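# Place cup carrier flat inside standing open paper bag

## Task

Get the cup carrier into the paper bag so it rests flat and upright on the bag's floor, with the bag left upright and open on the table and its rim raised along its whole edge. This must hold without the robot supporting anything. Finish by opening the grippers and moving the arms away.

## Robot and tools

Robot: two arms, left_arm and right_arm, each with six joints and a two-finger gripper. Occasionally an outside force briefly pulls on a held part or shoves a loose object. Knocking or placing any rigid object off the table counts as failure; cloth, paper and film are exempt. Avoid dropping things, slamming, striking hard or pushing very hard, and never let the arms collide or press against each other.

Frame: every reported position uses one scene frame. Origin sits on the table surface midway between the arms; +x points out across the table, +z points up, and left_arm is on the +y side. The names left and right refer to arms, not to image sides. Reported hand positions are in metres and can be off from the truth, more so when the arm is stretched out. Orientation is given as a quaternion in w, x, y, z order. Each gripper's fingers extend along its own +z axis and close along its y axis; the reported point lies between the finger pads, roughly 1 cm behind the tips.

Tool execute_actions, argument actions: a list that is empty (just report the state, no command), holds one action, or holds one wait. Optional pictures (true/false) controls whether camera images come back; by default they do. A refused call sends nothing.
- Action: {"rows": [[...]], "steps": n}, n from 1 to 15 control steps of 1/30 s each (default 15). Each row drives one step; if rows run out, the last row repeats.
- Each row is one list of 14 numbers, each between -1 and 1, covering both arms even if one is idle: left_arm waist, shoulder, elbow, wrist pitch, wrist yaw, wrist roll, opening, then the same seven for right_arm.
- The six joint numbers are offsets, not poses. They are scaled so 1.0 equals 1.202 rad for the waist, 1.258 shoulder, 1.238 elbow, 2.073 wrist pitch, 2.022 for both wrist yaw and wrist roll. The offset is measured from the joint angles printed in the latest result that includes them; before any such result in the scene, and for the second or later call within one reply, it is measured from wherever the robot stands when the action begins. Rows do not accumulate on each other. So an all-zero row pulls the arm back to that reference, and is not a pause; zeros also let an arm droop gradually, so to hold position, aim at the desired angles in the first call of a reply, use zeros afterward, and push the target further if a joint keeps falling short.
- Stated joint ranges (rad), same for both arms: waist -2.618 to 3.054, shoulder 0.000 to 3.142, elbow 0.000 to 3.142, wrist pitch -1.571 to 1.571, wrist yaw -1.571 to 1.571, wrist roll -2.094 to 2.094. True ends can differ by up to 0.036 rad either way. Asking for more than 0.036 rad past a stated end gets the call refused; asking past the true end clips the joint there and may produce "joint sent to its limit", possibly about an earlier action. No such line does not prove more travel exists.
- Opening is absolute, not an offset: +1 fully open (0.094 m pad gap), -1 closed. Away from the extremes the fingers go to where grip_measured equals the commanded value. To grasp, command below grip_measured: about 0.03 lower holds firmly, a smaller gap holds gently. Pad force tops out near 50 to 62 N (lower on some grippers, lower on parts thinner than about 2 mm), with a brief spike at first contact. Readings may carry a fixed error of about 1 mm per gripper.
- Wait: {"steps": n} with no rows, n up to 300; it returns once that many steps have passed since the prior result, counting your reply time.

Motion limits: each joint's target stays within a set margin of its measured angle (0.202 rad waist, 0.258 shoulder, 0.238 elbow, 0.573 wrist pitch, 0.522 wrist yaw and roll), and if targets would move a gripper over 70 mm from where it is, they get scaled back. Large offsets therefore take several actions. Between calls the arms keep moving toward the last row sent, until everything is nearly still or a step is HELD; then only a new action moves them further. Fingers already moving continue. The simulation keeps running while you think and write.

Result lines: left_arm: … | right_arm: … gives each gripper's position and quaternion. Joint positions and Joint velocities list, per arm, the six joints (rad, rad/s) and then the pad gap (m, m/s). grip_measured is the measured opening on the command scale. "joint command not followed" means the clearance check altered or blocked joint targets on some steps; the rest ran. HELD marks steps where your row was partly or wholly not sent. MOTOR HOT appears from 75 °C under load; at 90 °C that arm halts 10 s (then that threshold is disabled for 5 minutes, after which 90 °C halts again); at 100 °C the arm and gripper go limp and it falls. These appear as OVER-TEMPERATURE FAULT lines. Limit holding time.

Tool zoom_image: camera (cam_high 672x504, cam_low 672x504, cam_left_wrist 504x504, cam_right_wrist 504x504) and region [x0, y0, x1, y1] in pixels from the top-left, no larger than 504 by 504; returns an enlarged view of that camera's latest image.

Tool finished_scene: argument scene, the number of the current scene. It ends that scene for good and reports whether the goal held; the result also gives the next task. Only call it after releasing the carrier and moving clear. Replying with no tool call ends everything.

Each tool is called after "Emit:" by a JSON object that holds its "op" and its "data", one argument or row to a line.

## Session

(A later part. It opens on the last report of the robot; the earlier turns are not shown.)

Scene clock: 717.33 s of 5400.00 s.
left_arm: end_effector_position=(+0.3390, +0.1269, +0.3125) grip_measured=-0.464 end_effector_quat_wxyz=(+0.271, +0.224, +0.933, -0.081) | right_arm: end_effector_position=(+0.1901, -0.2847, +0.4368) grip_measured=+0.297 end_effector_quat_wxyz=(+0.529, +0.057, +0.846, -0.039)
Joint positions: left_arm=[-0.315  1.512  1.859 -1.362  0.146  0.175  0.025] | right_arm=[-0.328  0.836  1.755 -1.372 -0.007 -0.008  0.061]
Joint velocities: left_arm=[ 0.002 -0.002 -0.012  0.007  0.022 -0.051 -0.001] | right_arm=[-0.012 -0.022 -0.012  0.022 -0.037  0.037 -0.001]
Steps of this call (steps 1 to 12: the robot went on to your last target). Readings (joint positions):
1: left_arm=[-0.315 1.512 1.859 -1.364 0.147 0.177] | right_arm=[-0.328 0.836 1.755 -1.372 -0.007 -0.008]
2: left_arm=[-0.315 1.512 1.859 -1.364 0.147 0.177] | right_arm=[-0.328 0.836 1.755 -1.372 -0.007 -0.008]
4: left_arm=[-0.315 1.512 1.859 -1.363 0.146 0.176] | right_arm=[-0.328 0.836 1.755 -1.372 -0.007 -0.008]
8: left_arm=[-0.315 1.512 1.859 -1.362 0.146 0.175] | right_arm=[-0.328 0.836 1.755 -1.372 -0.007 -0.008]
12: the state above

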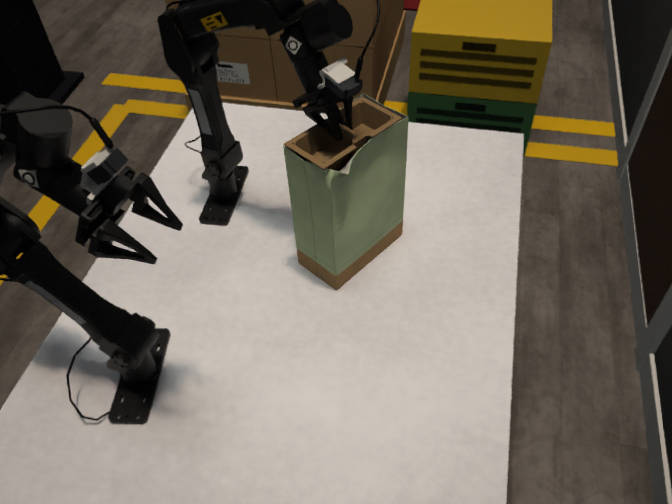

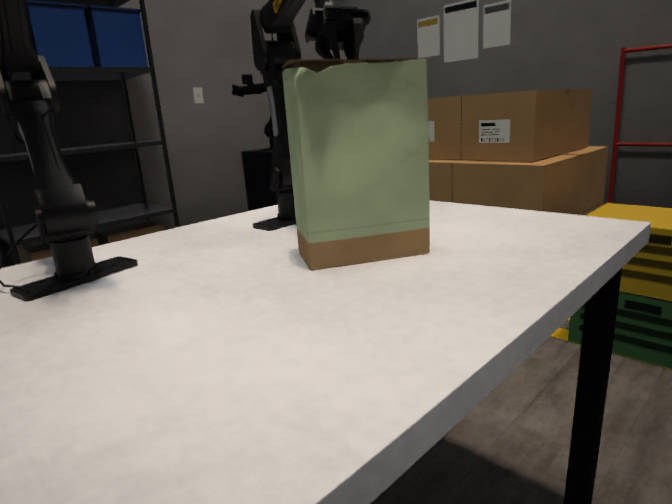

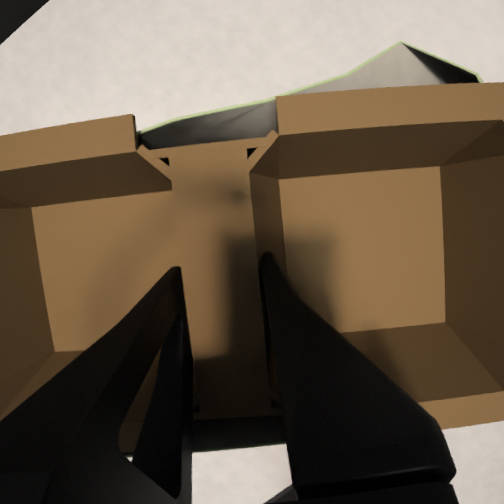

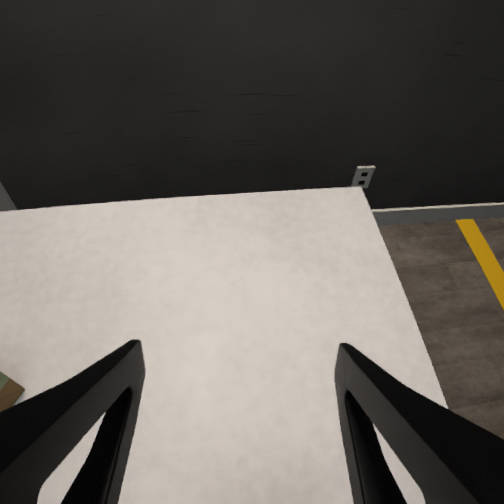

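Emit:
{"op": "execute_actions", "data": {
  "actions": [
    {"rows":[[0,-0.005,0,0,-0.01,-0.01,-0.48,0,0,0,0,0,0,0.3],[0,-0.01,0,0,-0.02,-0.02,-0.48,0,0,0,0,0,0,0.3],[0,-0.01,0,0,-0.025,-0.025,-0.48,0,0,0,0,0,0,0.3],[0,-0.015,-0.015,0.005,-0.025,-0.025,-0.48,0,0,0,0,0,0,0.3],[0,-0.02,-0.03,0.01,-0.025,-0.025,-0.48,0,0,0,0,0,0,0.3],[0,-0.025,-0.045,0.015,-0.025,-0.025,-0.48,0,0,0,0,0,0,0.3],[0,-0.03,-0.06,0.02,-0.025,-0.025,-0.48,0,0,0,0,0,0,0.3],[0,-0.033,-0.07,0.025,-0.025,-0.025,-0.48,0,0,0,0,0,0,0.3]],"steps":15}
  ],
  "pictures": false
}}

Emit:
{"op": "execute_actions", "data": {
  "actions": [
    {"steps":12}
  ]
}}

Emit:
{"op": "zoom_image", "data": {
  "camera": "cam_high",
  "region": [250,50,430,210]
}}

Scene clock: 729.97 s of 5400.00 s.
left_arm: end_effector_position=(+0.3418, +0.1331, +0.3039) grip_measured=-0.464 end_effector_quat_wxyz=(+0.275, +0.203, +0.938, -0.068) | right_arm: end_effector_position=(+0.1901, -0.2847, +0.4368) grip_measured=+0.297 end_effector_quat_wxyz=(+0.529, +0.057, +0.846, -0.039)
Joint positions: left_arm=[-0.315  1.487  1.794 -1.314  0.108  0.139  0.025] | right_arm=[-0.328  0.836  1.755 -1.372 -0.007 -0.008  0.061]
Joint velocities: left_arm=[-0.027 -0.002 -0.012  0.11   0.022 -0.007  0.   ] | right_arm=[-0.002 -0.002 -0.012 -0.007  0.037  0.095 -0.   ]
Steps of this call (steps 1 to 15: the robot went on to your last target; steps 16 to 90: nothing new was sent; then 9.13 s passed at rest; steps 91 to 105: all 15 steps of this action). Readings (joint positions):
91: left_arm=[-0.315 1.512 1.859 -1.362 0.143 0.173] | right_arm=[-0.328 0.836 1.755 -1.372 -0.007 -0.008]
92: left_arm=[-0.315 1.512 1.859 -1.362 0.137 0.169] | right_arm=[-0.328 0.836 1.755 -1.372 -0.007 -0.008]
94: left_arm=[-0.315 1.512 1.859 -1.362 0.123 0.157] | right_arm=[-0.328 0.836 1.755 -1.372 -0.007 -0.008]
98: left_arm=[-0.315 1.497 1.816 -1.341 0.108 0.145] | right_arm=[-0.328 0.836 1.755 -1.372 -0.007 -0.008]
105: the state above

Scene clock: 730.37 s of 5400.00 s.
left_arm: end_effector_position=(+0.3424, +0.1333, +0.3043) grip_measured=-0.464 end_effector_quat_wxyz=(+0.276, +0.201, +0.937, -0.067) | right_arm: end_effector_position=(+0.1901, -0.2847, +0.4368) grip_measured=+0.297 end_effector_quat_wxyz=(+0.529, +0.057, +0.846, -0.039)
Joint positions: left_arm=[-0.315  1.487  1.794 -1.311  0.106  0.137  0.025] | right_arm=[-0.328  0.836  1.755 -1.372 -0.007 -0.008  0.061]
Joint velocities: left_arm=[ 0.002 -0.002 -0.002 -0.037 -0.007  0.022  0.   ] | right_arm=[ 0.017  0.002  0.007 -0.051  0.007 -0.022 -0.   ]
Steps of this call (steps 1 to 12: the robot went on to your last target). Readings (joint positions):
1: left_arm=[-0.315 1.487 1.794 -1.312 0.107 0.138] | right_arm=[-0.328 0.836 1.755 -1.372 -0.007 -0.008]
2: left_arm=[-0.315 1.487 1.794 -1.312 0.107 0.138] | right_arm=[-0.328 0.836 1.755 -1.372 -0.007 -0.008]
4: left_arm=[-0.315 1.487 1.794 -1.311 0.107 0.138] | right_arm=[-0.328 0.836 1.755 -1.372 -0.007 -0.008]
8: left_arm=[-0.315 1.487 1.794 -1.311 0.106 0.137] | right_arm=[-0.328 0.836 1.755 -1.372 -0.007 -0.008]
12: the state above

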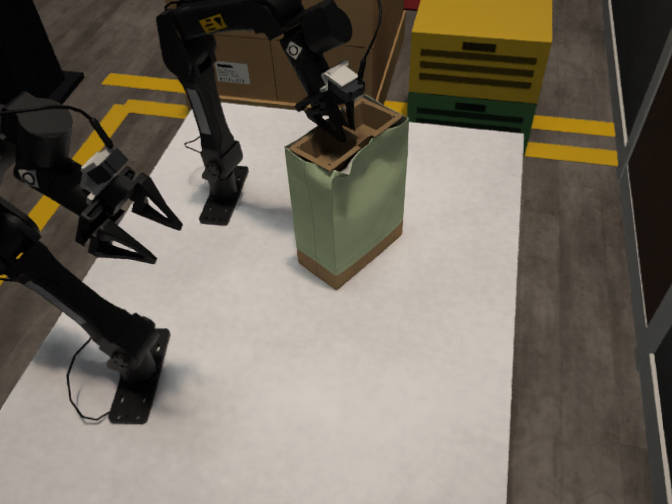

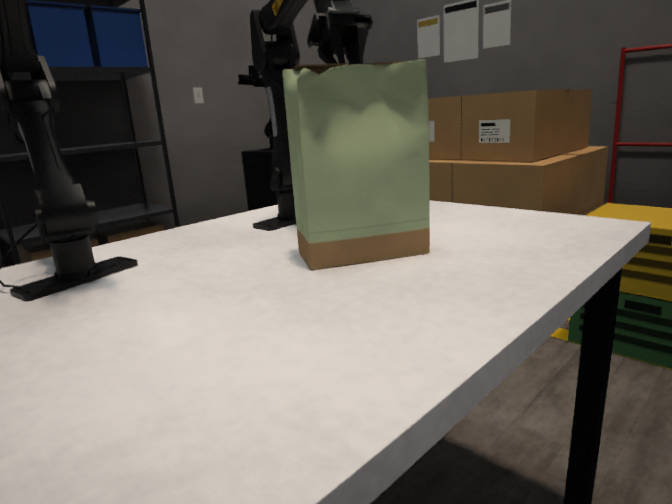

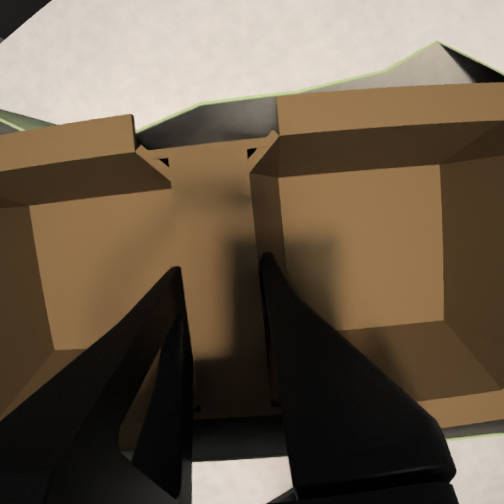

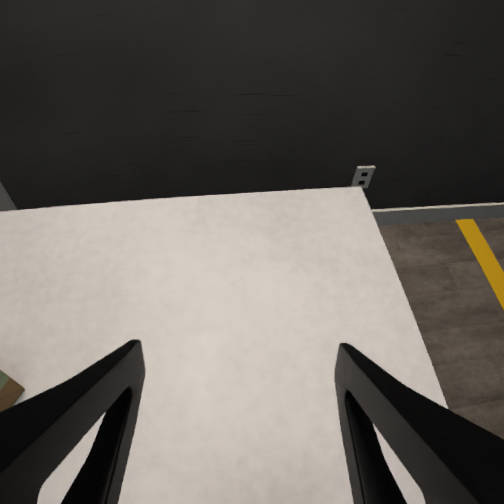

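Region (250, 50, 430, 210) of cam_high's 672x504 image, scaled by 2.800, with more detail than that image has.

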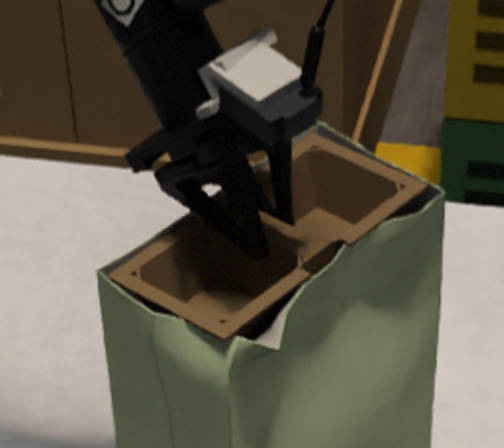

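Emit:
{"op": "execute_actions", "data": {
  "actions": [
    {"rows":[[0,0,0.02,-0.01,0,0,-0.48,0,0,0,0,0,0,0.3],[0,0,0.04,-0.02,0,0,-0.48,0,0,0,0,0,0,0.3],[0,0,0.06,-0.03,0,0,-0.48,0,0,0,0,0,0,0.3],[0,-0.01,0.07,-0.04,0,0,-0.48,0,0,0,0,0,0,0.3],[0,-0.015,0.07,-0.05,0,0,-0.48,0,0,0,0,0,0,0.3]],"steps":15}
  ],
  "pictures": false
}}

Emit:
{"op": "execute_actions", "data": {
  "actions": [
    {"steps":12}
  ]
}}

Emit:
{"op": "zoom_image", "data": {
  "camera": "cam_high",
  "region": [250,50,430,210]
}}

Scene clock: 738.73 s of 5400.00 s.
left_arm: end_effector_position=(+0.3263, +0.1375, +0.3126) grip_measured=-0.464 end_effector_quat_wxyz=(+0.260, +0.201, +0.942, -0.067) | right_arm: end_effector_position=(+0.1901, -0.2847, +0.4368) grip_measured=+0.297 end_effector_quat_wxyz=(+0.529, +0.057, +0.846, -0.039)
Joint positions: left_arm=[-0.315  1.483  1.851 -1.405  0.106  0.137  0.025] | right_arm=[-0.328  0.836  1.755 -1.372 -0.007 -0.008  0.061]
Joint velocities: left_arm=[-0.002  0.007 -0.017 -0.037  0.007 -0.066  0.   ] | right_arm=[ 0.007 -0.007 -0.022 -0.022  0.051 -0.037  0.   ]
Steps of this call (steps 1 to 15: the robot went on to your last target; steps 16 to 90: nothing new was sent; then 4.87 s passed at rest; steps 91 to 105: all 15 steps of this action). Readings (joint positions):
91: left_arm=[-0.315 1.487 1.794 -1.311 0.106 0.137] | right_arm=[-0.328 0.836 1.755 -1.372 -0.007 -0.008]
92: left_arm=[-0.315 1.487 1.798 -1.314 0.106 0.137] | right_arm=[-0.328 0.836 1.755 -1.372 -0.007 -0.008]
94: left_arm=[-0.315 1.489 1.819 -1.335 0.106 0.137] | right_arm=[-0.328 0.836 1.755 -1.372 -0.007 -0.008]
98: left_arm=[-0.315 1.484 1.849 -1.376 0.106 0.137] | right_arm=[-0.328 0.836 1.755 -1.372 -0.007 -0.008]
105: the state above

Scene clock: 739.13 s of 5400.00 s.
left_arm: end_effector_position=(+0.3252, +0.1378, +0.3119) grip_measured=-0.464 end_effector_quat_wxyz=(+0.257, +0.201, +0.943, -0.066) | right_arm: end_effector_position=(+0.1901, -0.2847, +0.4368) grip_measured=+0.297 end_effector_quat_wxyz=(+0.529, +0.057, +0.846, -0.039)
Joint positions: left_arm=[-0.315  1.483  1.851 -1.41   0.106  0.137  0.025] | right_arm=[-0.328  0.836  1.755 -1.372 -0.007 -0.008  0.061]
Joint velocities: left_arm=[-0.012  0.017 -0.007 -0.066 -0.022 -0.007 -0.   ] | right_arm=[ 0.012  0.002  0.002 -0.022  0.037  0.051  0.   ]
Steps of this call (steps 1 to 12: the robot went on to your last target). Readings (joint positions):
1: left_arm=[-0.315 1.483 1.851 -1.407 0.106 0.137] | right_arm=[-0.328 0.836 1.755 -1.372 -0.007 -0.008]
2: left_arm=[-0.315 1.483 1.851 -1.408 0.106 0.137] | right_arm=[-0.328 0.836 1.755 -1.372 -0.007 -0.008]
4: left_arm=[-0.315 1.483 1.851 -1.409 0.106 0.137] | right_arm=[-0.328 0.836 1.755 -1.372 -0.007 -0.008]
8: left_arm=[-0.315 1.483 1.851 -1.410 0.106 0.137] | right_arm=[-0.328 0.836 1.755 -1.372 -0.007 -0.008]
12: the state above

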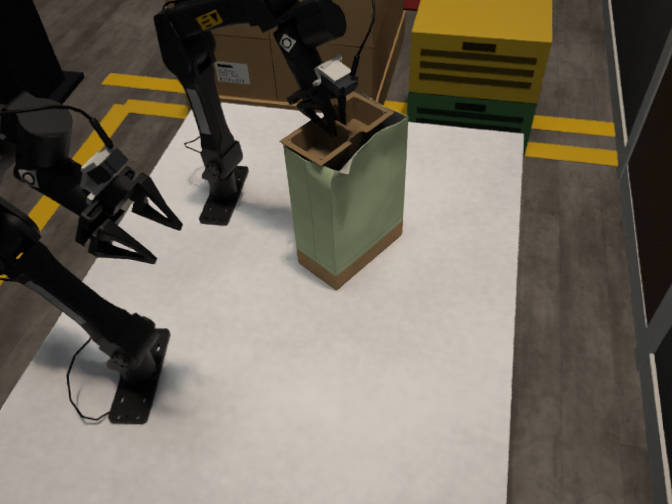

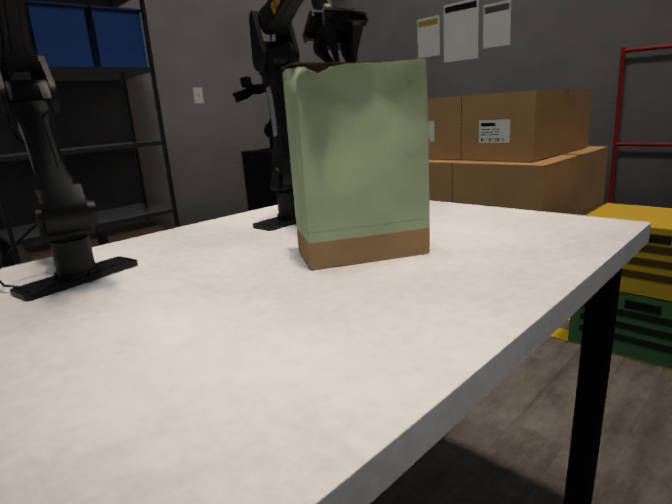

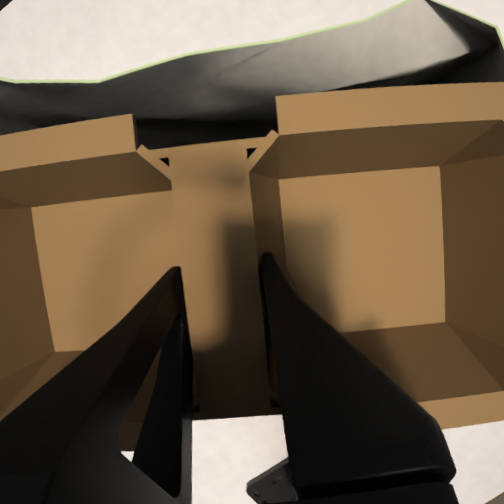

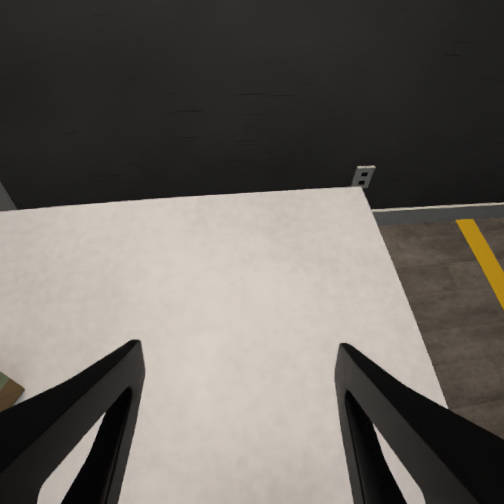

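Region (250, 50, 430, 210) of cam_high's 672x504 image, scaled by 2.800, with more detail than that image has.

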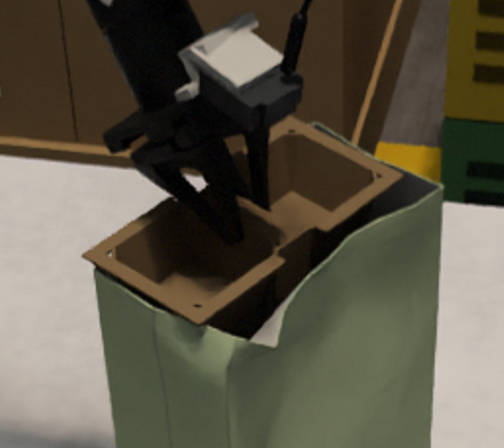

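Emit:
{"op": "execute_actions", "data": {
  "actions": [
    {"rows":[[0,0,-0.015,0,0,0,-0.48,0,0,0,0,0,0,0.3],[0,0,-0.03,0,0,0,-0.48,0,0,0,0,0,0,0.3],[0,0,-0.045,0,0,0,-0.48,0,0,0,0,0,0,0.3],[0,0,-0.055,0,0,0,-0.48,0,0,0,0,0,0,0.3],[0,0,-0.055,0,0,0,-0.48,0,0,0,0,0,0,0.3],[0,0,-0.055,0,0,0,-0.48,0,0,0,0,0,0,0.3],[0,0.01,-0.055,0,0,0,-0.48,0,0,0,0,0,0,0.3],[0,0.02,-0.055,0,0,0,-0.48,0,0,0,0,0,0,0.3],[0,0.03,-0.055,0.01,0,0,-0.48,0,0,0,0,0,0,0.3],[0,0.035,-0.055,0.02,0,0,-0.48,0,0,0,0,0,0,0.3]],"steps":15}
  ],
  "pictures": false
}}

Emit:
{"op": "execute_actions", "data": {
  "actions": [
    {"steps":12}
  ]
}}

Emit:
{"op": "zoom_image", "data": {
  "camera": "cam_high",
  "region": [250,50,430,210]
}}

Scene clock: 752.10 s of 5400.00 s.
left_arm: end_effector_position=(+0.3358, +0.1336, +0.2971) grip_measured=-0.464 end_effector_quat_wxyz=(+0.249, +0.202, +0.945, -0.070) | right_arm: end_effector_position=(+0.1901, -0.2847, +0.4368) grip_measured=+0.297 end_effector_quat_wxyz=(+0.529, +0.057, +0.846, -0.039)
Joint positions: left_arm=[-0.315  1.507  1.812 -1.365  0.113  0.137  0.025] | right_arm=[-0.328  0.836  1.755 -1.372 -0.007 -0.008  0.061]
Joint velocities: left_arm=[ 0.002  0.129 -0.017  0.051 -0.037 -0.022  0.001] | right_arm=[ 0.002 -0.007  0.012 -0.007 -0.037  0.022 -0.001]
Steps of this call (steps 1 to 15: the robot went on to your last target; steps 16 to 90: nothing new was sent; then 9.47 s passed at rest; steps 91 to 105: all 15 steps of this action). Readings (joint positions):
91: left_arm=[-0.315 1.483 1.851 -1.411 0.106 0.137] | right_arm=[-0.328 0.836 1.755 -1.372 -0.007 -0.008]
92: left_arm=[-0.315 1.483 1.848 -1.410 0.106 0.137] | right_arm=[-0.328 0.836 1.755 -1.372 -0.007 -0.008]
94: left_arm=[-0.315 1.483 1.830 -1.409 0.104 0.137] | right_arm=[-0.328 0.836 1.755 -1.372 -0.007 -0.008]
98: left_arm=[-0.315 1.483 1.812 -1.401 0.103 0.137] | right_arm=[-0.328 0.836 1.755 -1.372 -0.007 -0.008]
105: the state above

Scene clock: 752.50 s of 5400.00 s.
left_arm: end_effector_position=(+0.3389, +0.1327, +0.2940) grip_measured=-0.464 end_effector_quat_wxyz=(+0.246, +0.202, +0.945, -0.070) | right_arm: end_effector_position=(+0.1901, -0.2847, +0.4368) grip_measured=+0.297 end_effector_quat_wxyz=(+0.529, +0.057, +0.846, -0.039)
Joint positions: left_arm=[-0.315  1.519  1.812 -1.359  0.114  0.137  0.025] | right_arm=[-0.328  0.836  1.755 -1.372 -0.007 -0.008  0.061]
Joint velocities: left_arm=[ 0.007  0.022 -0.017  0.007  0.022 -0.081 -0.001] | right_arm=[ 0.002  0.007 -0.002  0.051  0.066 -0.022 -0.   ]
Steps of this call (steps 1 to 12: the robot went on to your last target). Readings (joint positions):
1: left_arm=[-0.315 1.511 1.812 -1.363 0.114 0.137] | right_arm=[-0.328 0.836 1.755 -1.372 -0.007 -0.008]
2: left_arm=[-0.315 1.514 1.812 -1.362 0.114 0.137] | right_arm=[-0.328 0.836 1.755 -1.372 -0.007 -0.008]
4: left_arm=[-0.315 1.518 1.812 -1.359 0.114 0.137] | right_arm=[-0.328 0.836 1.755 -1.372 -0.007 -0.008]
8: left_arm=[-0.315 1.519 1.812 -1.359 0.114 0.137] | right_arm=[-0.328 0.836 1.755 -1.372 -0.007 -0.008]
12: the state above

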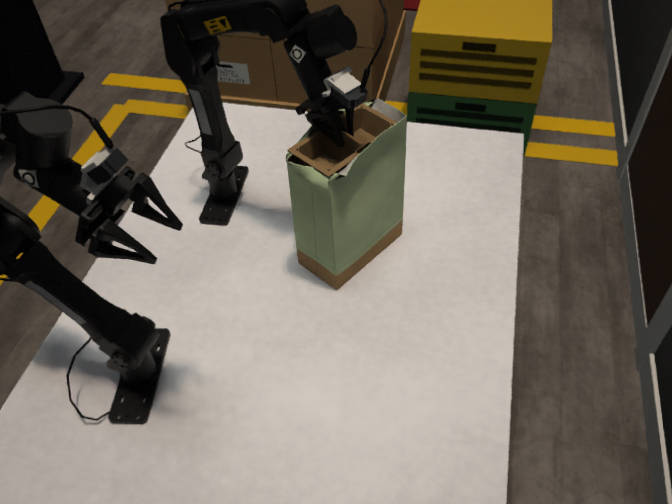

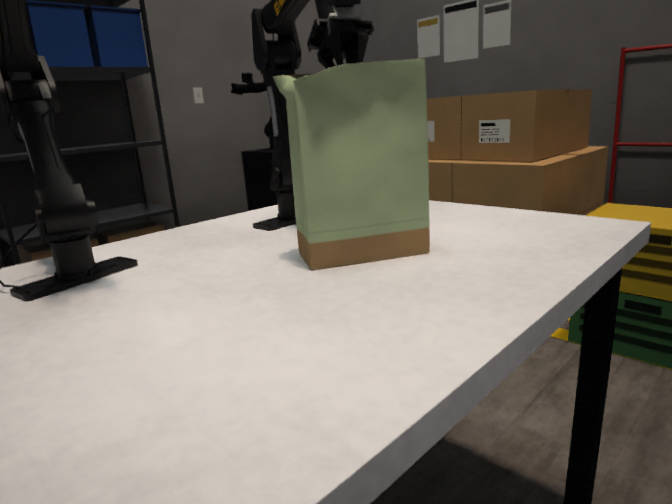

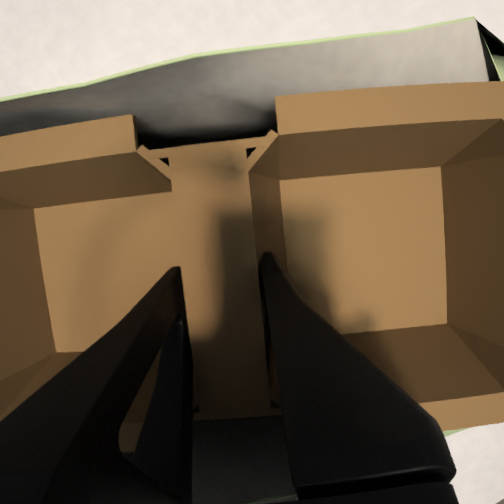

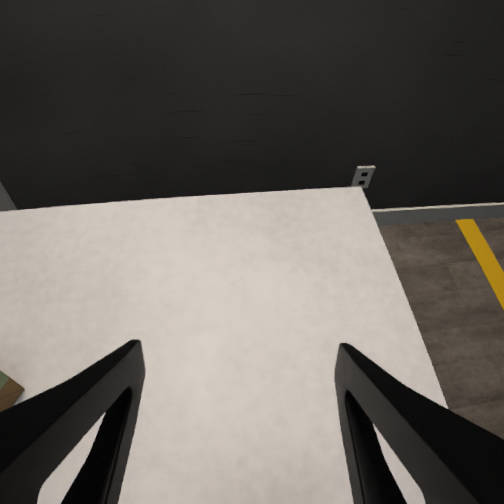

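Region (250, 50, 430, 210) of cam_high's 672x504 image, scaled by 2.800, with more detail than that image has.

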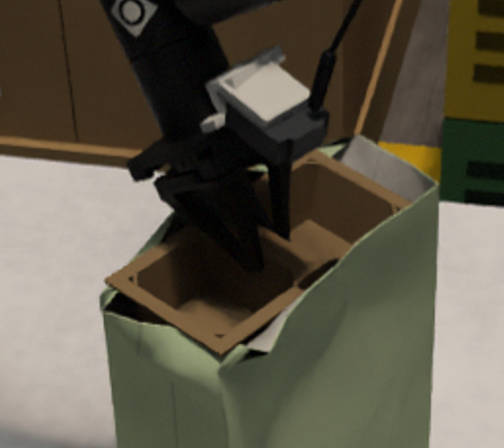

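Emit:
{"op": "execute_actions", "data": {
  "actions": [
    {"rows":[[0,0,0.015,0,0,0,-0.48,0,0,0,0,0,0,0.3],[0,0.005,0.03,0,0,0,-0.48,0,0,0,0,0,0,0.3],[0.01,0.005,0.035,0,0,0,-0.48,0,0,0,0,0,0,0.3],[0.02,0.005,0.035,0,0,0,-0.48,0,0,0,0,0,0,0.3],[0.03,0.005,0.035,0,0,0,-0.48,0,0,0,0,0,0,0.3],[0.04,0.005,0.035,0,0,0,-0.48,0,0,0,0,0,0,0.3],[0.05,0.005,0.035,0,0,0,-0.48,0,0,0,0,0,0,0.3]],"steps":15}
  ],
  "pictures": false
}}

Emit:
{"op": "execute_actions", "data": {
  "actions": [
    {"steps":12}
  ]
}}

Emit:
{"op": "zoom_image", "data": {
  "camera": "cam_high",
  "region": [250,50,430,210]
}}

Scene clock: 763.17 s of 5400.00 s.
left_arm: end_effector_position=(+0.3453, +0.1504, +0.2977) grip_measured=-0.464 end_effector_quat_wxyz=(+0.253, +0.176, +0.949, -0.064) | right_arm: end_effector_position=(+0.1901, -0.2847, +0.4368) grip_measured=+0.297 end_effector_quat_wxyz=(+0.529, +0.057, +0.846, -0.039)
Joint positions: left_arm=[-0.26   1.52   1.824 -1.359  0.116  0.137  0.025] | right_arm=[-0.328  0.836  1.755 -1.372 -0.007 -0.008  0.061]
Joint velocities: left_arm=[-0.012 -0.002 -0.012  0.022 -0.037  0.022 -0.001] | right_arm=[-0.007  0.012 -0.007 -0.007 -0.037 -0.037 -0.   ]
Steps of this call (steps 1 to 30: the robot went on to your last target; steps 31 to 90: nothing new was sent; then 7.17 s passed at rest; steps 91 to 105: all 15 steps of this action). Readings (joint positions):
91: left_arm=[-0.315 1.519 1.812 -1.359 0.114 0.137] | right_arm=[-0.328 0.836 1.755 -1.372 -0.007 -0.008]
92: left_arm=[-0.315 1.519 1.812 -1.359 0.114 0.137] | right_arm=[-0.328 0.836 1.755 -1.372 -0.007 -0.008]
94: left_arm=[-0.312 1.520 1.817 -1.359 0.114 0.137] | right_arm=[-0.328 0.836 1.755 -1.372 -0.007 -0.008]
98: left_arm=[-0.276 1.520 1.824 -1.359 0.116 0.137] | right_arm=[-0.328 0.836 1.755 -1.372 -0.007 -0.008]
105: the state above

Scene clock: 763.57 s of 5400.00 s.
left_arm: end_effector_position=(+0.3453, +0.1504, +0.2977) grip_measured=-0.464 end_effector_quat_wxyz=(+0.253, +0.176, +0.949, -0.064) | right_arm: end_effector_position=(+0.1901, -0.2847, +0.4368) grip_measured=+0.297 end_effector_quat_wxyz=(+0.529, +0.057, +0.846, -0.039)
Joint positions: left_arm=[-0.26   1.52   1.824 -1.359  0.116  0.137  0.025] | right_arm=[-0.328  0.836  1.755 -1.372 -0.007 -0.008  0.061]
Joint velocities: left_arm=[-0.012  0.002 -0.022 -0.022  0.051 -0.066  0.001] | right_arm=[ 0.002  0.007 -0.002  0.066  0.007 -0.022 -0.001]
Steps of this call (steps 1 to 12: the robot went on to your last target). Readings (joint positions):
1: left_arm=[-0.260 1.520 1.824 -1.359 0.116 0.137] | right_arm=[-0.328 0.836 1.755 -1.372 -0.007 -0.008]
2: left_arm=[-0.260 1.520 1.824 -1.359 0.116 0.137] | right_arm=[-0.328 0.836 1.755 -1.372 -0.007 -0.008]
4: left_arm=[-0.260 1.520 1.824 -1.359 0.116 0.137] | right_arm=[-0.328 0.836 1.755 -1.372 -0.007 -0.008]
8: left_arm=[-0.260 1.520 1.824 -1.359 0.116 0.137] | right_arm=[-0.328 0.836 1.755 -1.372 -0.007 -0.008]
12: the state above

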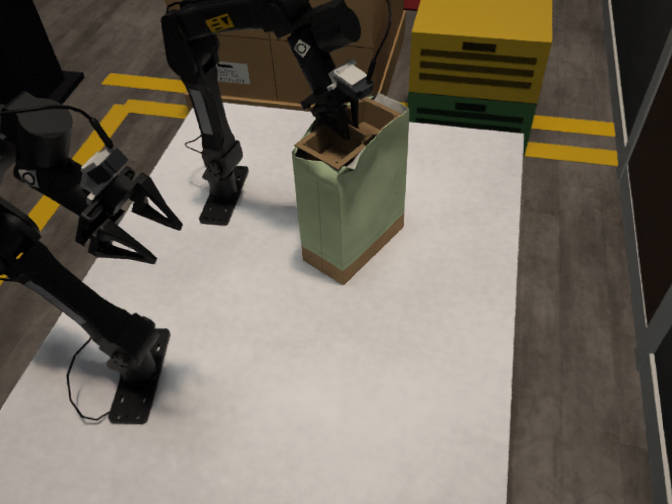

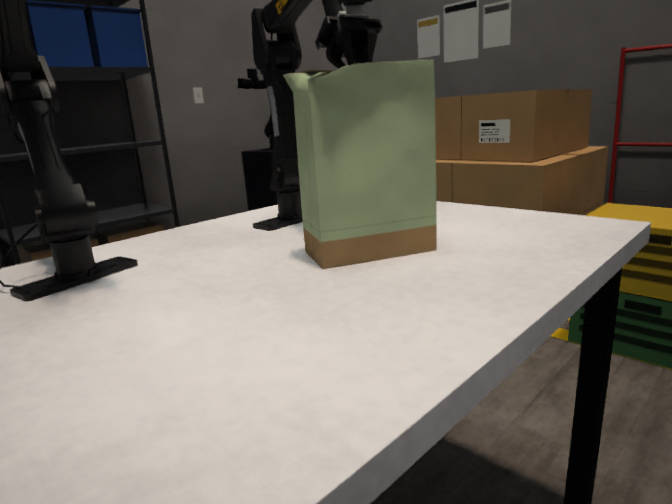

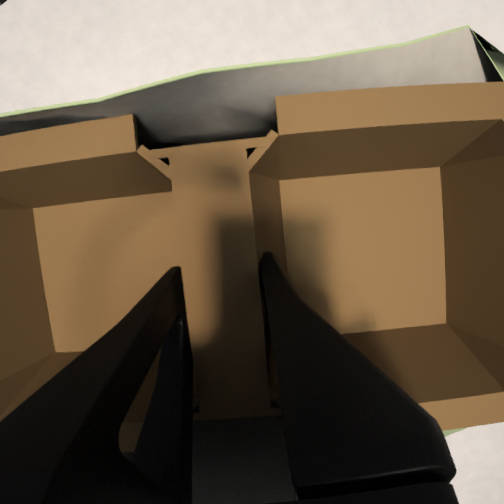

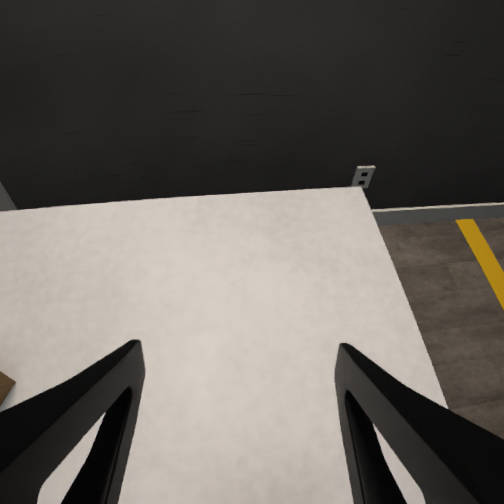

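Region (250, 50, 430, 210) of cam_high's 672x504 image, scaled by 2.800, with more detail than that image has.

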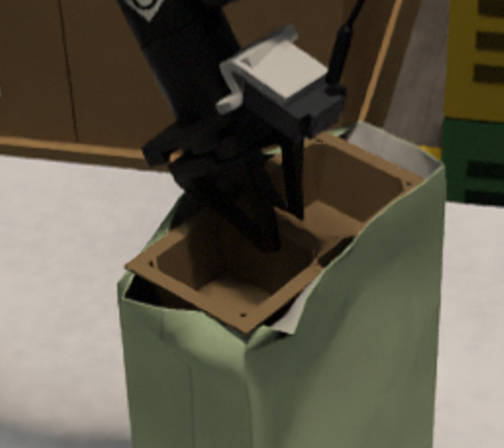

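Emit:
{"op": "execute_actions", "data": {
  "actions": [
    {"rows":[[0,0.005,0.02,-0.005,0,0,-0.48,0,0,0,0,0,0,0.3],[0,0.01,0.04,-0.01,0,0,-0.48,0,0,0,0,0,0,0.3],[0,0.02,0.06,-0.015,0,0,-0.48,0,0,0,0,0,0,0.3],[0,0.03,0.08,-0.02,0,0,-0.48,0,0,0,0,0,0,0.3],[0,0.035,0.095,-0.025,0,0,-0.48,0,0,0,0,0,0,0.3],[0,0.035,0.095,-0.025,0,0,-0.48,0,0,0,0,0,0,0.3],[0,0.035,0.095,-0.025,0,0,-0.48,0,0,0,0,0,0,0.3],[0,0.035,0.095,-0.025,0,0,-0.48,0,0,0,0,0,0,0.3],[0.01,0.035,0.095,-0.025,0,0,-0.48,0,0,0,0,0,0,0.3],[0.02,0.035,0.095,-0.025,0,0,-0.48,0,0,0,0,0,0,0.3],[0.03,0.035,0.095,-0.025,0,0,-0.48,0,0,0,0,0,0,0.3],[0.04,0.035,0.095,-0.025,0,0,-0.48,0,0,0,0,0,0,0.3]],"steps":15}
  ],
  "pictures": false
}}

Emit:
{"op": "execute_actions", "data": {
  "actions": [
    {"steps":12}
  ]
}}

Emit:
{"op": "zoom_image", "data": {
  "camera": "cam_high",
  "region": [250,50,430,210]
}}

Scene clock: 774.27 s of 5400.00 s.
left_arm: end_effector_position=(+0.3530, +0.1635, +0.3072) grip_measured=-0.464 end_effector_quat_wxyz=(+0.254, +0.157, +0.953, -0.058) | right_arm: end_effector_position=(+0.1901, -0.2847, +0.4368) grip_measured=+0.297 end_effector_quat_wxyz=(+0.529, +0.057, +0.846, -0.039)
Joint positions: left_arm=[-0.219  1.559  1.907 -1.403  0.115  0.137  0.025] | right_arm=[-0.328  0.836  1.755 -1.372 -0.007 -0.008  0.061]
Joint velocities: left_arm=[ 0.105 -0.012 -0.002 -0.037  0.007  0.007  0.001] | right_arm=[ 0.002 -0.002  0.002 -0.037 -0.022  0.022  0.001]
Steps of this call (steps 1 to 15: the robot went on to your last target; steps 16 to 90: nothing new was sent; then 7.20 s passed at rest; steps 91 to 105: all 15 steps of this action). Readings (joint positions):
91: left_arm=[-0.260 1.520 1.824 -1.359 0.116 0.137] | right_arm=[-0.328 0.836 1.755 -1.372 -0.007 -0.008]
92: left_arm=[-0.260 1.521 1.827 -1.362 0.116 0.137] | right_arm=[-0.328 0.836 1.755 -1.372 -0.007 -0.008]
94: left_arm=[-0.260 1.534 1.853 -1.378 0.116 0.137] | right_arm=[-0.328 0.836 1.755 -1.372 -0.007 -0.008]
98: left_arm=[-0.260 1.558 1.904 -1.388 0.116 0.137] | right_arm=[-0.328 0.836 1.755 -1.372 -0.007 -0.008]
105: the state above

Scene clock: 774.67 s of 5400.00 s.
left_arm: end_effector_position=(+0.3523, +0.1648, +0.3067) grip_measured=-0.464 end_effector_quat_wxyz=(+0.252, +0.155, +0.953, -0.057) | right_arm: end_effector_position=(+0.1901, -0.2847, +0.4368) grip_measured=+0.297 end_effector_quat_wxyz=(+0.529, +0.057, +0.846, -0.039)
Joint positions: left_arm=[-0.216  1.559  1.907 -1.407  0.113  0.137  0.025] | right_arm=[-0.328  0.836  1.755 -1.372 -0.007 -0.008  0.061]
Joint velocities: left_arm=[ 0.012  0.002  0.002  0.007  0.037 -0.022 -0.   ] | right_arm=[-0.002 -0.002 -0.037 -0.051  0.007 -0.007  0.001]
Steps of this call (steps 1 to 12: the robot went on to your last target). Readings (joint positions):
1: left_arm=[-0.217 1.559 1.907 -1.404 0.114 0.137] | right_arm=[-0.328 0.836 1.755 -1.372 -0.007 -0.008]
2: left_arm=[-0.216 1.559 1.907 -1.405 0.113 0.137] | right_arm=[-0.328 0.836 1.755 -1.372 -0.007 -0.008]
4: left_arm=[-0.216 1.559 1.907 -1.406 0.113 0.137] | right_arm=[-0.328 0.836 1.755 -1.372 -0.007 -0.008]
8: left_arm=[-0.216 1.559 1.907 -1.407 0.113 0.137] | right_arm=[-0.328 0.836 1.755 -1.372 -0.007 -0.008]
12: the state above

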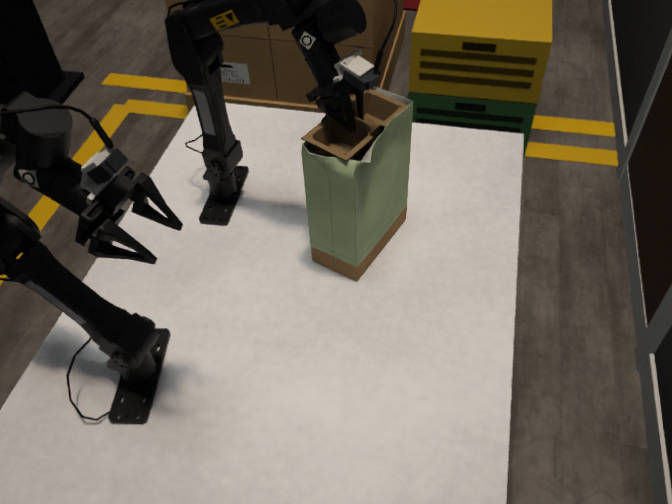

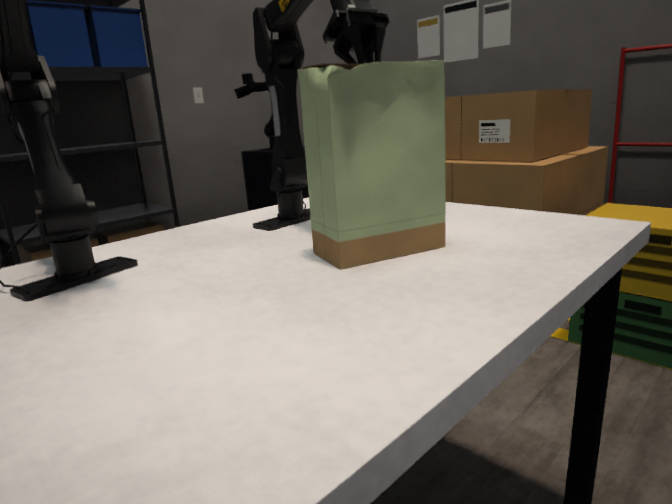

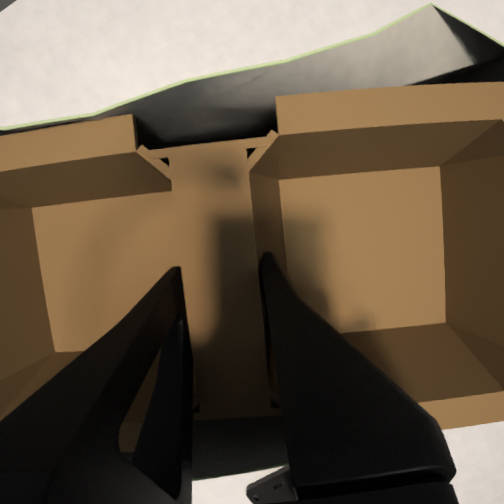

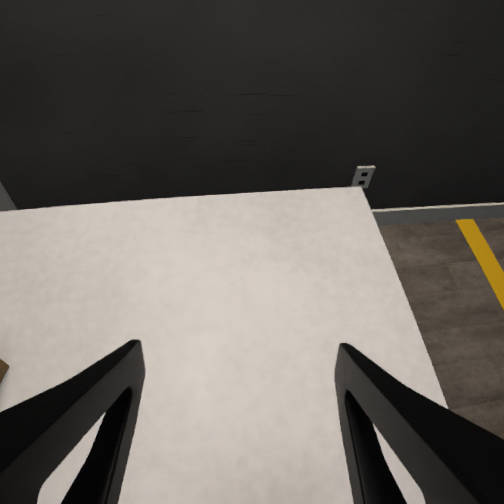

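Region (250, 50, 430, 210) of cam_high's 672x504 image, scaled by 2.800, with more detail than that image has.

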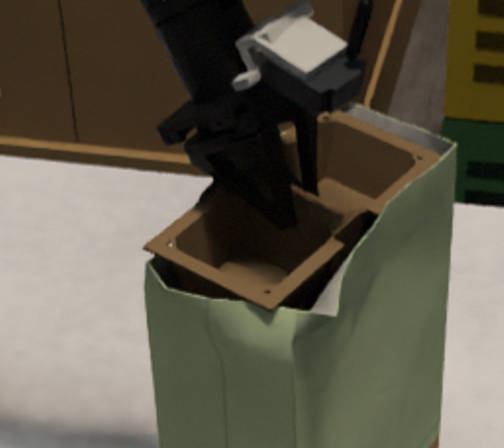

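Emit:
{"op": "execute_actions", "data": {
  "actions": [
    {"rows":[[-0.005,0,0,0,-0.01,-0.015,-0.48,0,0,0,0,0,0,0.3],[-0.01,0,0,0,-0.02,-0.03,-0.48,0,0,0,0,0,0,0.3],[-0.015,0.005,0,0,-0.03,-0.045,-0.48,0,0,0,0,0,0,0.3],[-0.015,0.01,0,0,-0.04,-0.06,-0.48,0,0,0,0,0,0,0.3]],"steps":15}
  ],
  "pictures": false
}}

Emit:
{"op": "execute_actions", "data": {
  "actions": [
    {"steps":15}
  ]
}}

Emit:
{"op": "zoom_image", "data": {
  "camera": "cam_high",
  "region": [250,50,430,210]
}}

Scene clock: 785.63 s of 5400.00 s.
left_arm: end_effector_position=(+0.3558, +0.1727, +0.3027) grip_measured=-0.464 end_effector_quat_wxyz=(+0.246, +0.102, +0.963, -0.039) | right_arm: end_effector_position=(+0.1901, -0.2847, +0.4368) grip_measured=+0.297 end_effector_quat_wxyz=(+0.529, +0.057, +0.846, -0.039)
Joint positions: left_arm=[-0.227  1.569  1.907 -1.407  0.045  0.032  0.025] | right_arm=[-0.328  0.836  1.755 -1.372 -0.007 -0.008  0.061]
Joint velocities: left_arm=[ 0.007  0.002 -0.012  0.066  0.007  0.007 -0.   ] | right_arm=[-0.017  0.002  0.002  0.037  0.051  0.022 -0.   ]
Steps of this call (steps 1 to 15: the robot went on to your last target; steps 16 to 90: nothing new was sent; then 7.47 s passed at rest; steps 91 to 105: all 15 steps of this action). Readings (joint positions):
91: left_arm=[-0.216 1.559 1.907 -1.407 0.112 0.134] | right_arm=[-0.328 0.836 1.755 -1.372 -0.007 -0.008]
92: left_arm=[-0.217 1.559 1.907 -1.407 0.105 0.126] | right_arm=[-0.328 0.836 1.755 -1.372 -0.007 -0.008]
94: left_arm=[-0.222 1.560 1.907 -1.407 0.085 0.098] | right_arm=[-0.328 0.836 1.755 -1.372 -0.007 -0.008]
98: left_arm=[-0.227 1.565 1.907 -1.407 0.058 0.055] | right_arm=[-0.328 0.836 1.755 -1.372 -0.007 -0.008]
105: the state above

Scene clock: 786.13 s of 5400.00 s.
left_arm: end_effector_position=(+0.3558, +0.1731, +0.3027) grip_measured=-0.464 end_effector_quat_wxyz=(+0.246, +0.099, +0.963, -0.038) | right_arm: end_effector_position=(+0.1901, -0.2847, +0.4368) grip_measured=+0.297 end_effector_quat_wxyz=(+0.529, +0.057, +0.846, -0.039)
Joint positions: left_arm=[-0.227  1.569  1.907 -1.407  0.042  0.026  0.025] | right_arm=[-0.328  0.836  1.755 -1.372 -0.007 -0.008  0.061]
Joint velocities: left_arm=[-0.002 -0.012 -0.012  0.081 -0.037 -0.037 -0.   ] | right_arm=[ 0.002 -0.012  0.012  0.051 -0.051 -0.022 -0.001]
Steps of this call (steps 1 to 15: the robot went on to your last target). Readings (joint positions):
1: left_arm=[-0.227 1.569 1.907 -1.407 0.045 0.031] | right_arm=[-0.328 0.836 1.755 -1.372 -0.007 -0.008]
2: left_arm=[-0.227 1.569 1.907 -1.407 0.044 0.030] | right_arm=[-0.328 0.836 1.755 -1.372 -0.007 -0.008]
4: left_arm=[-0.227 1.569 1.907 -1.407 0.044 0.028] | right_arm=[-0.328 0.836 1.755 -1.372 -0.007 -0.008]
8: left_arm=[-0.227 1.569 1.907 -1.407 0.043 0.027] | right_arm=[-0.328 0.836 1.755 -1.372 -0.007 -0.008]
15: the state above
All arms were judged still, so your last target was given up. Only a new action makes them travel on or press farther. Fingers that are still opening or closing keep moving.

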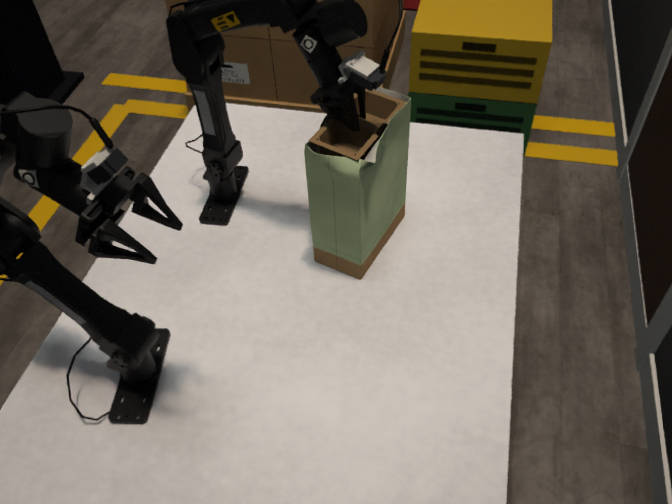

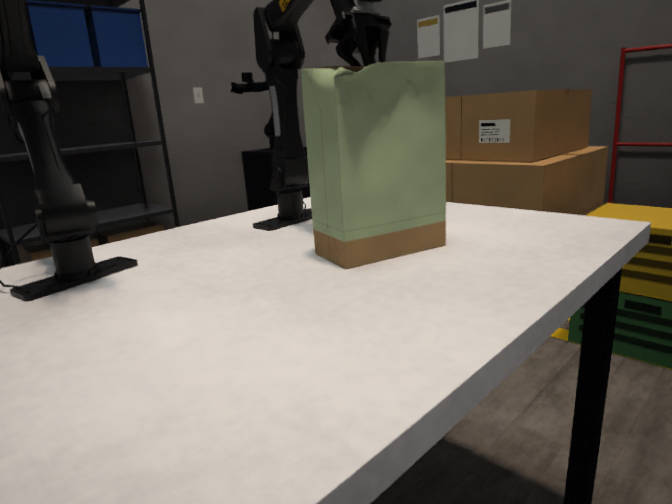

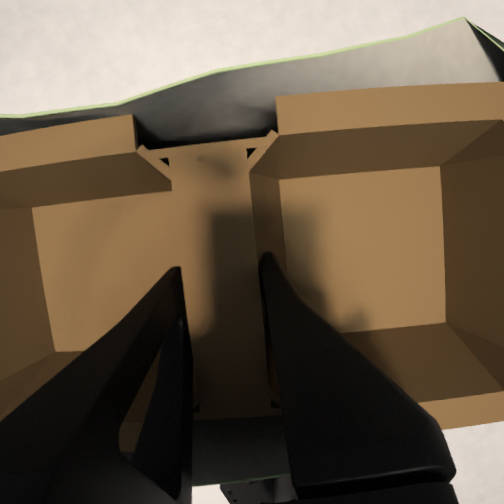

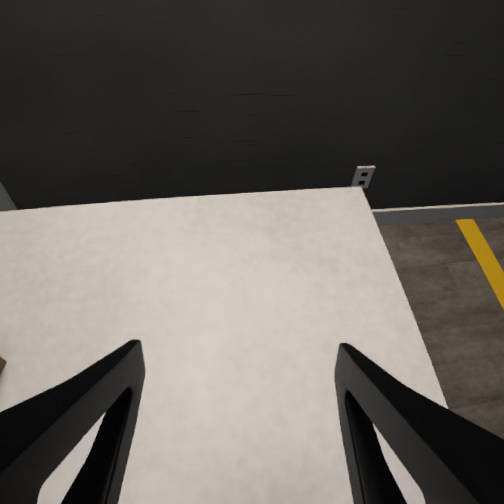

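Region (250, 50, 430, 210) of cam_high's 672x504 image, scaled by 2.800, with more detail than that image has.

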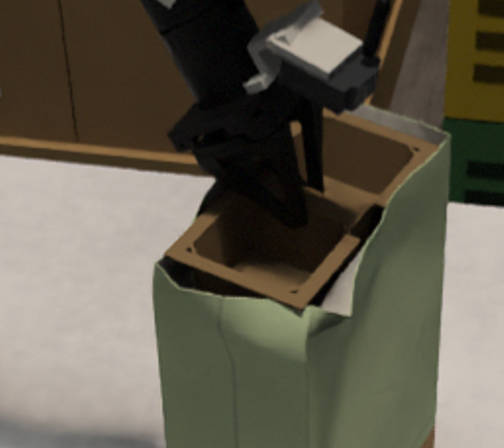

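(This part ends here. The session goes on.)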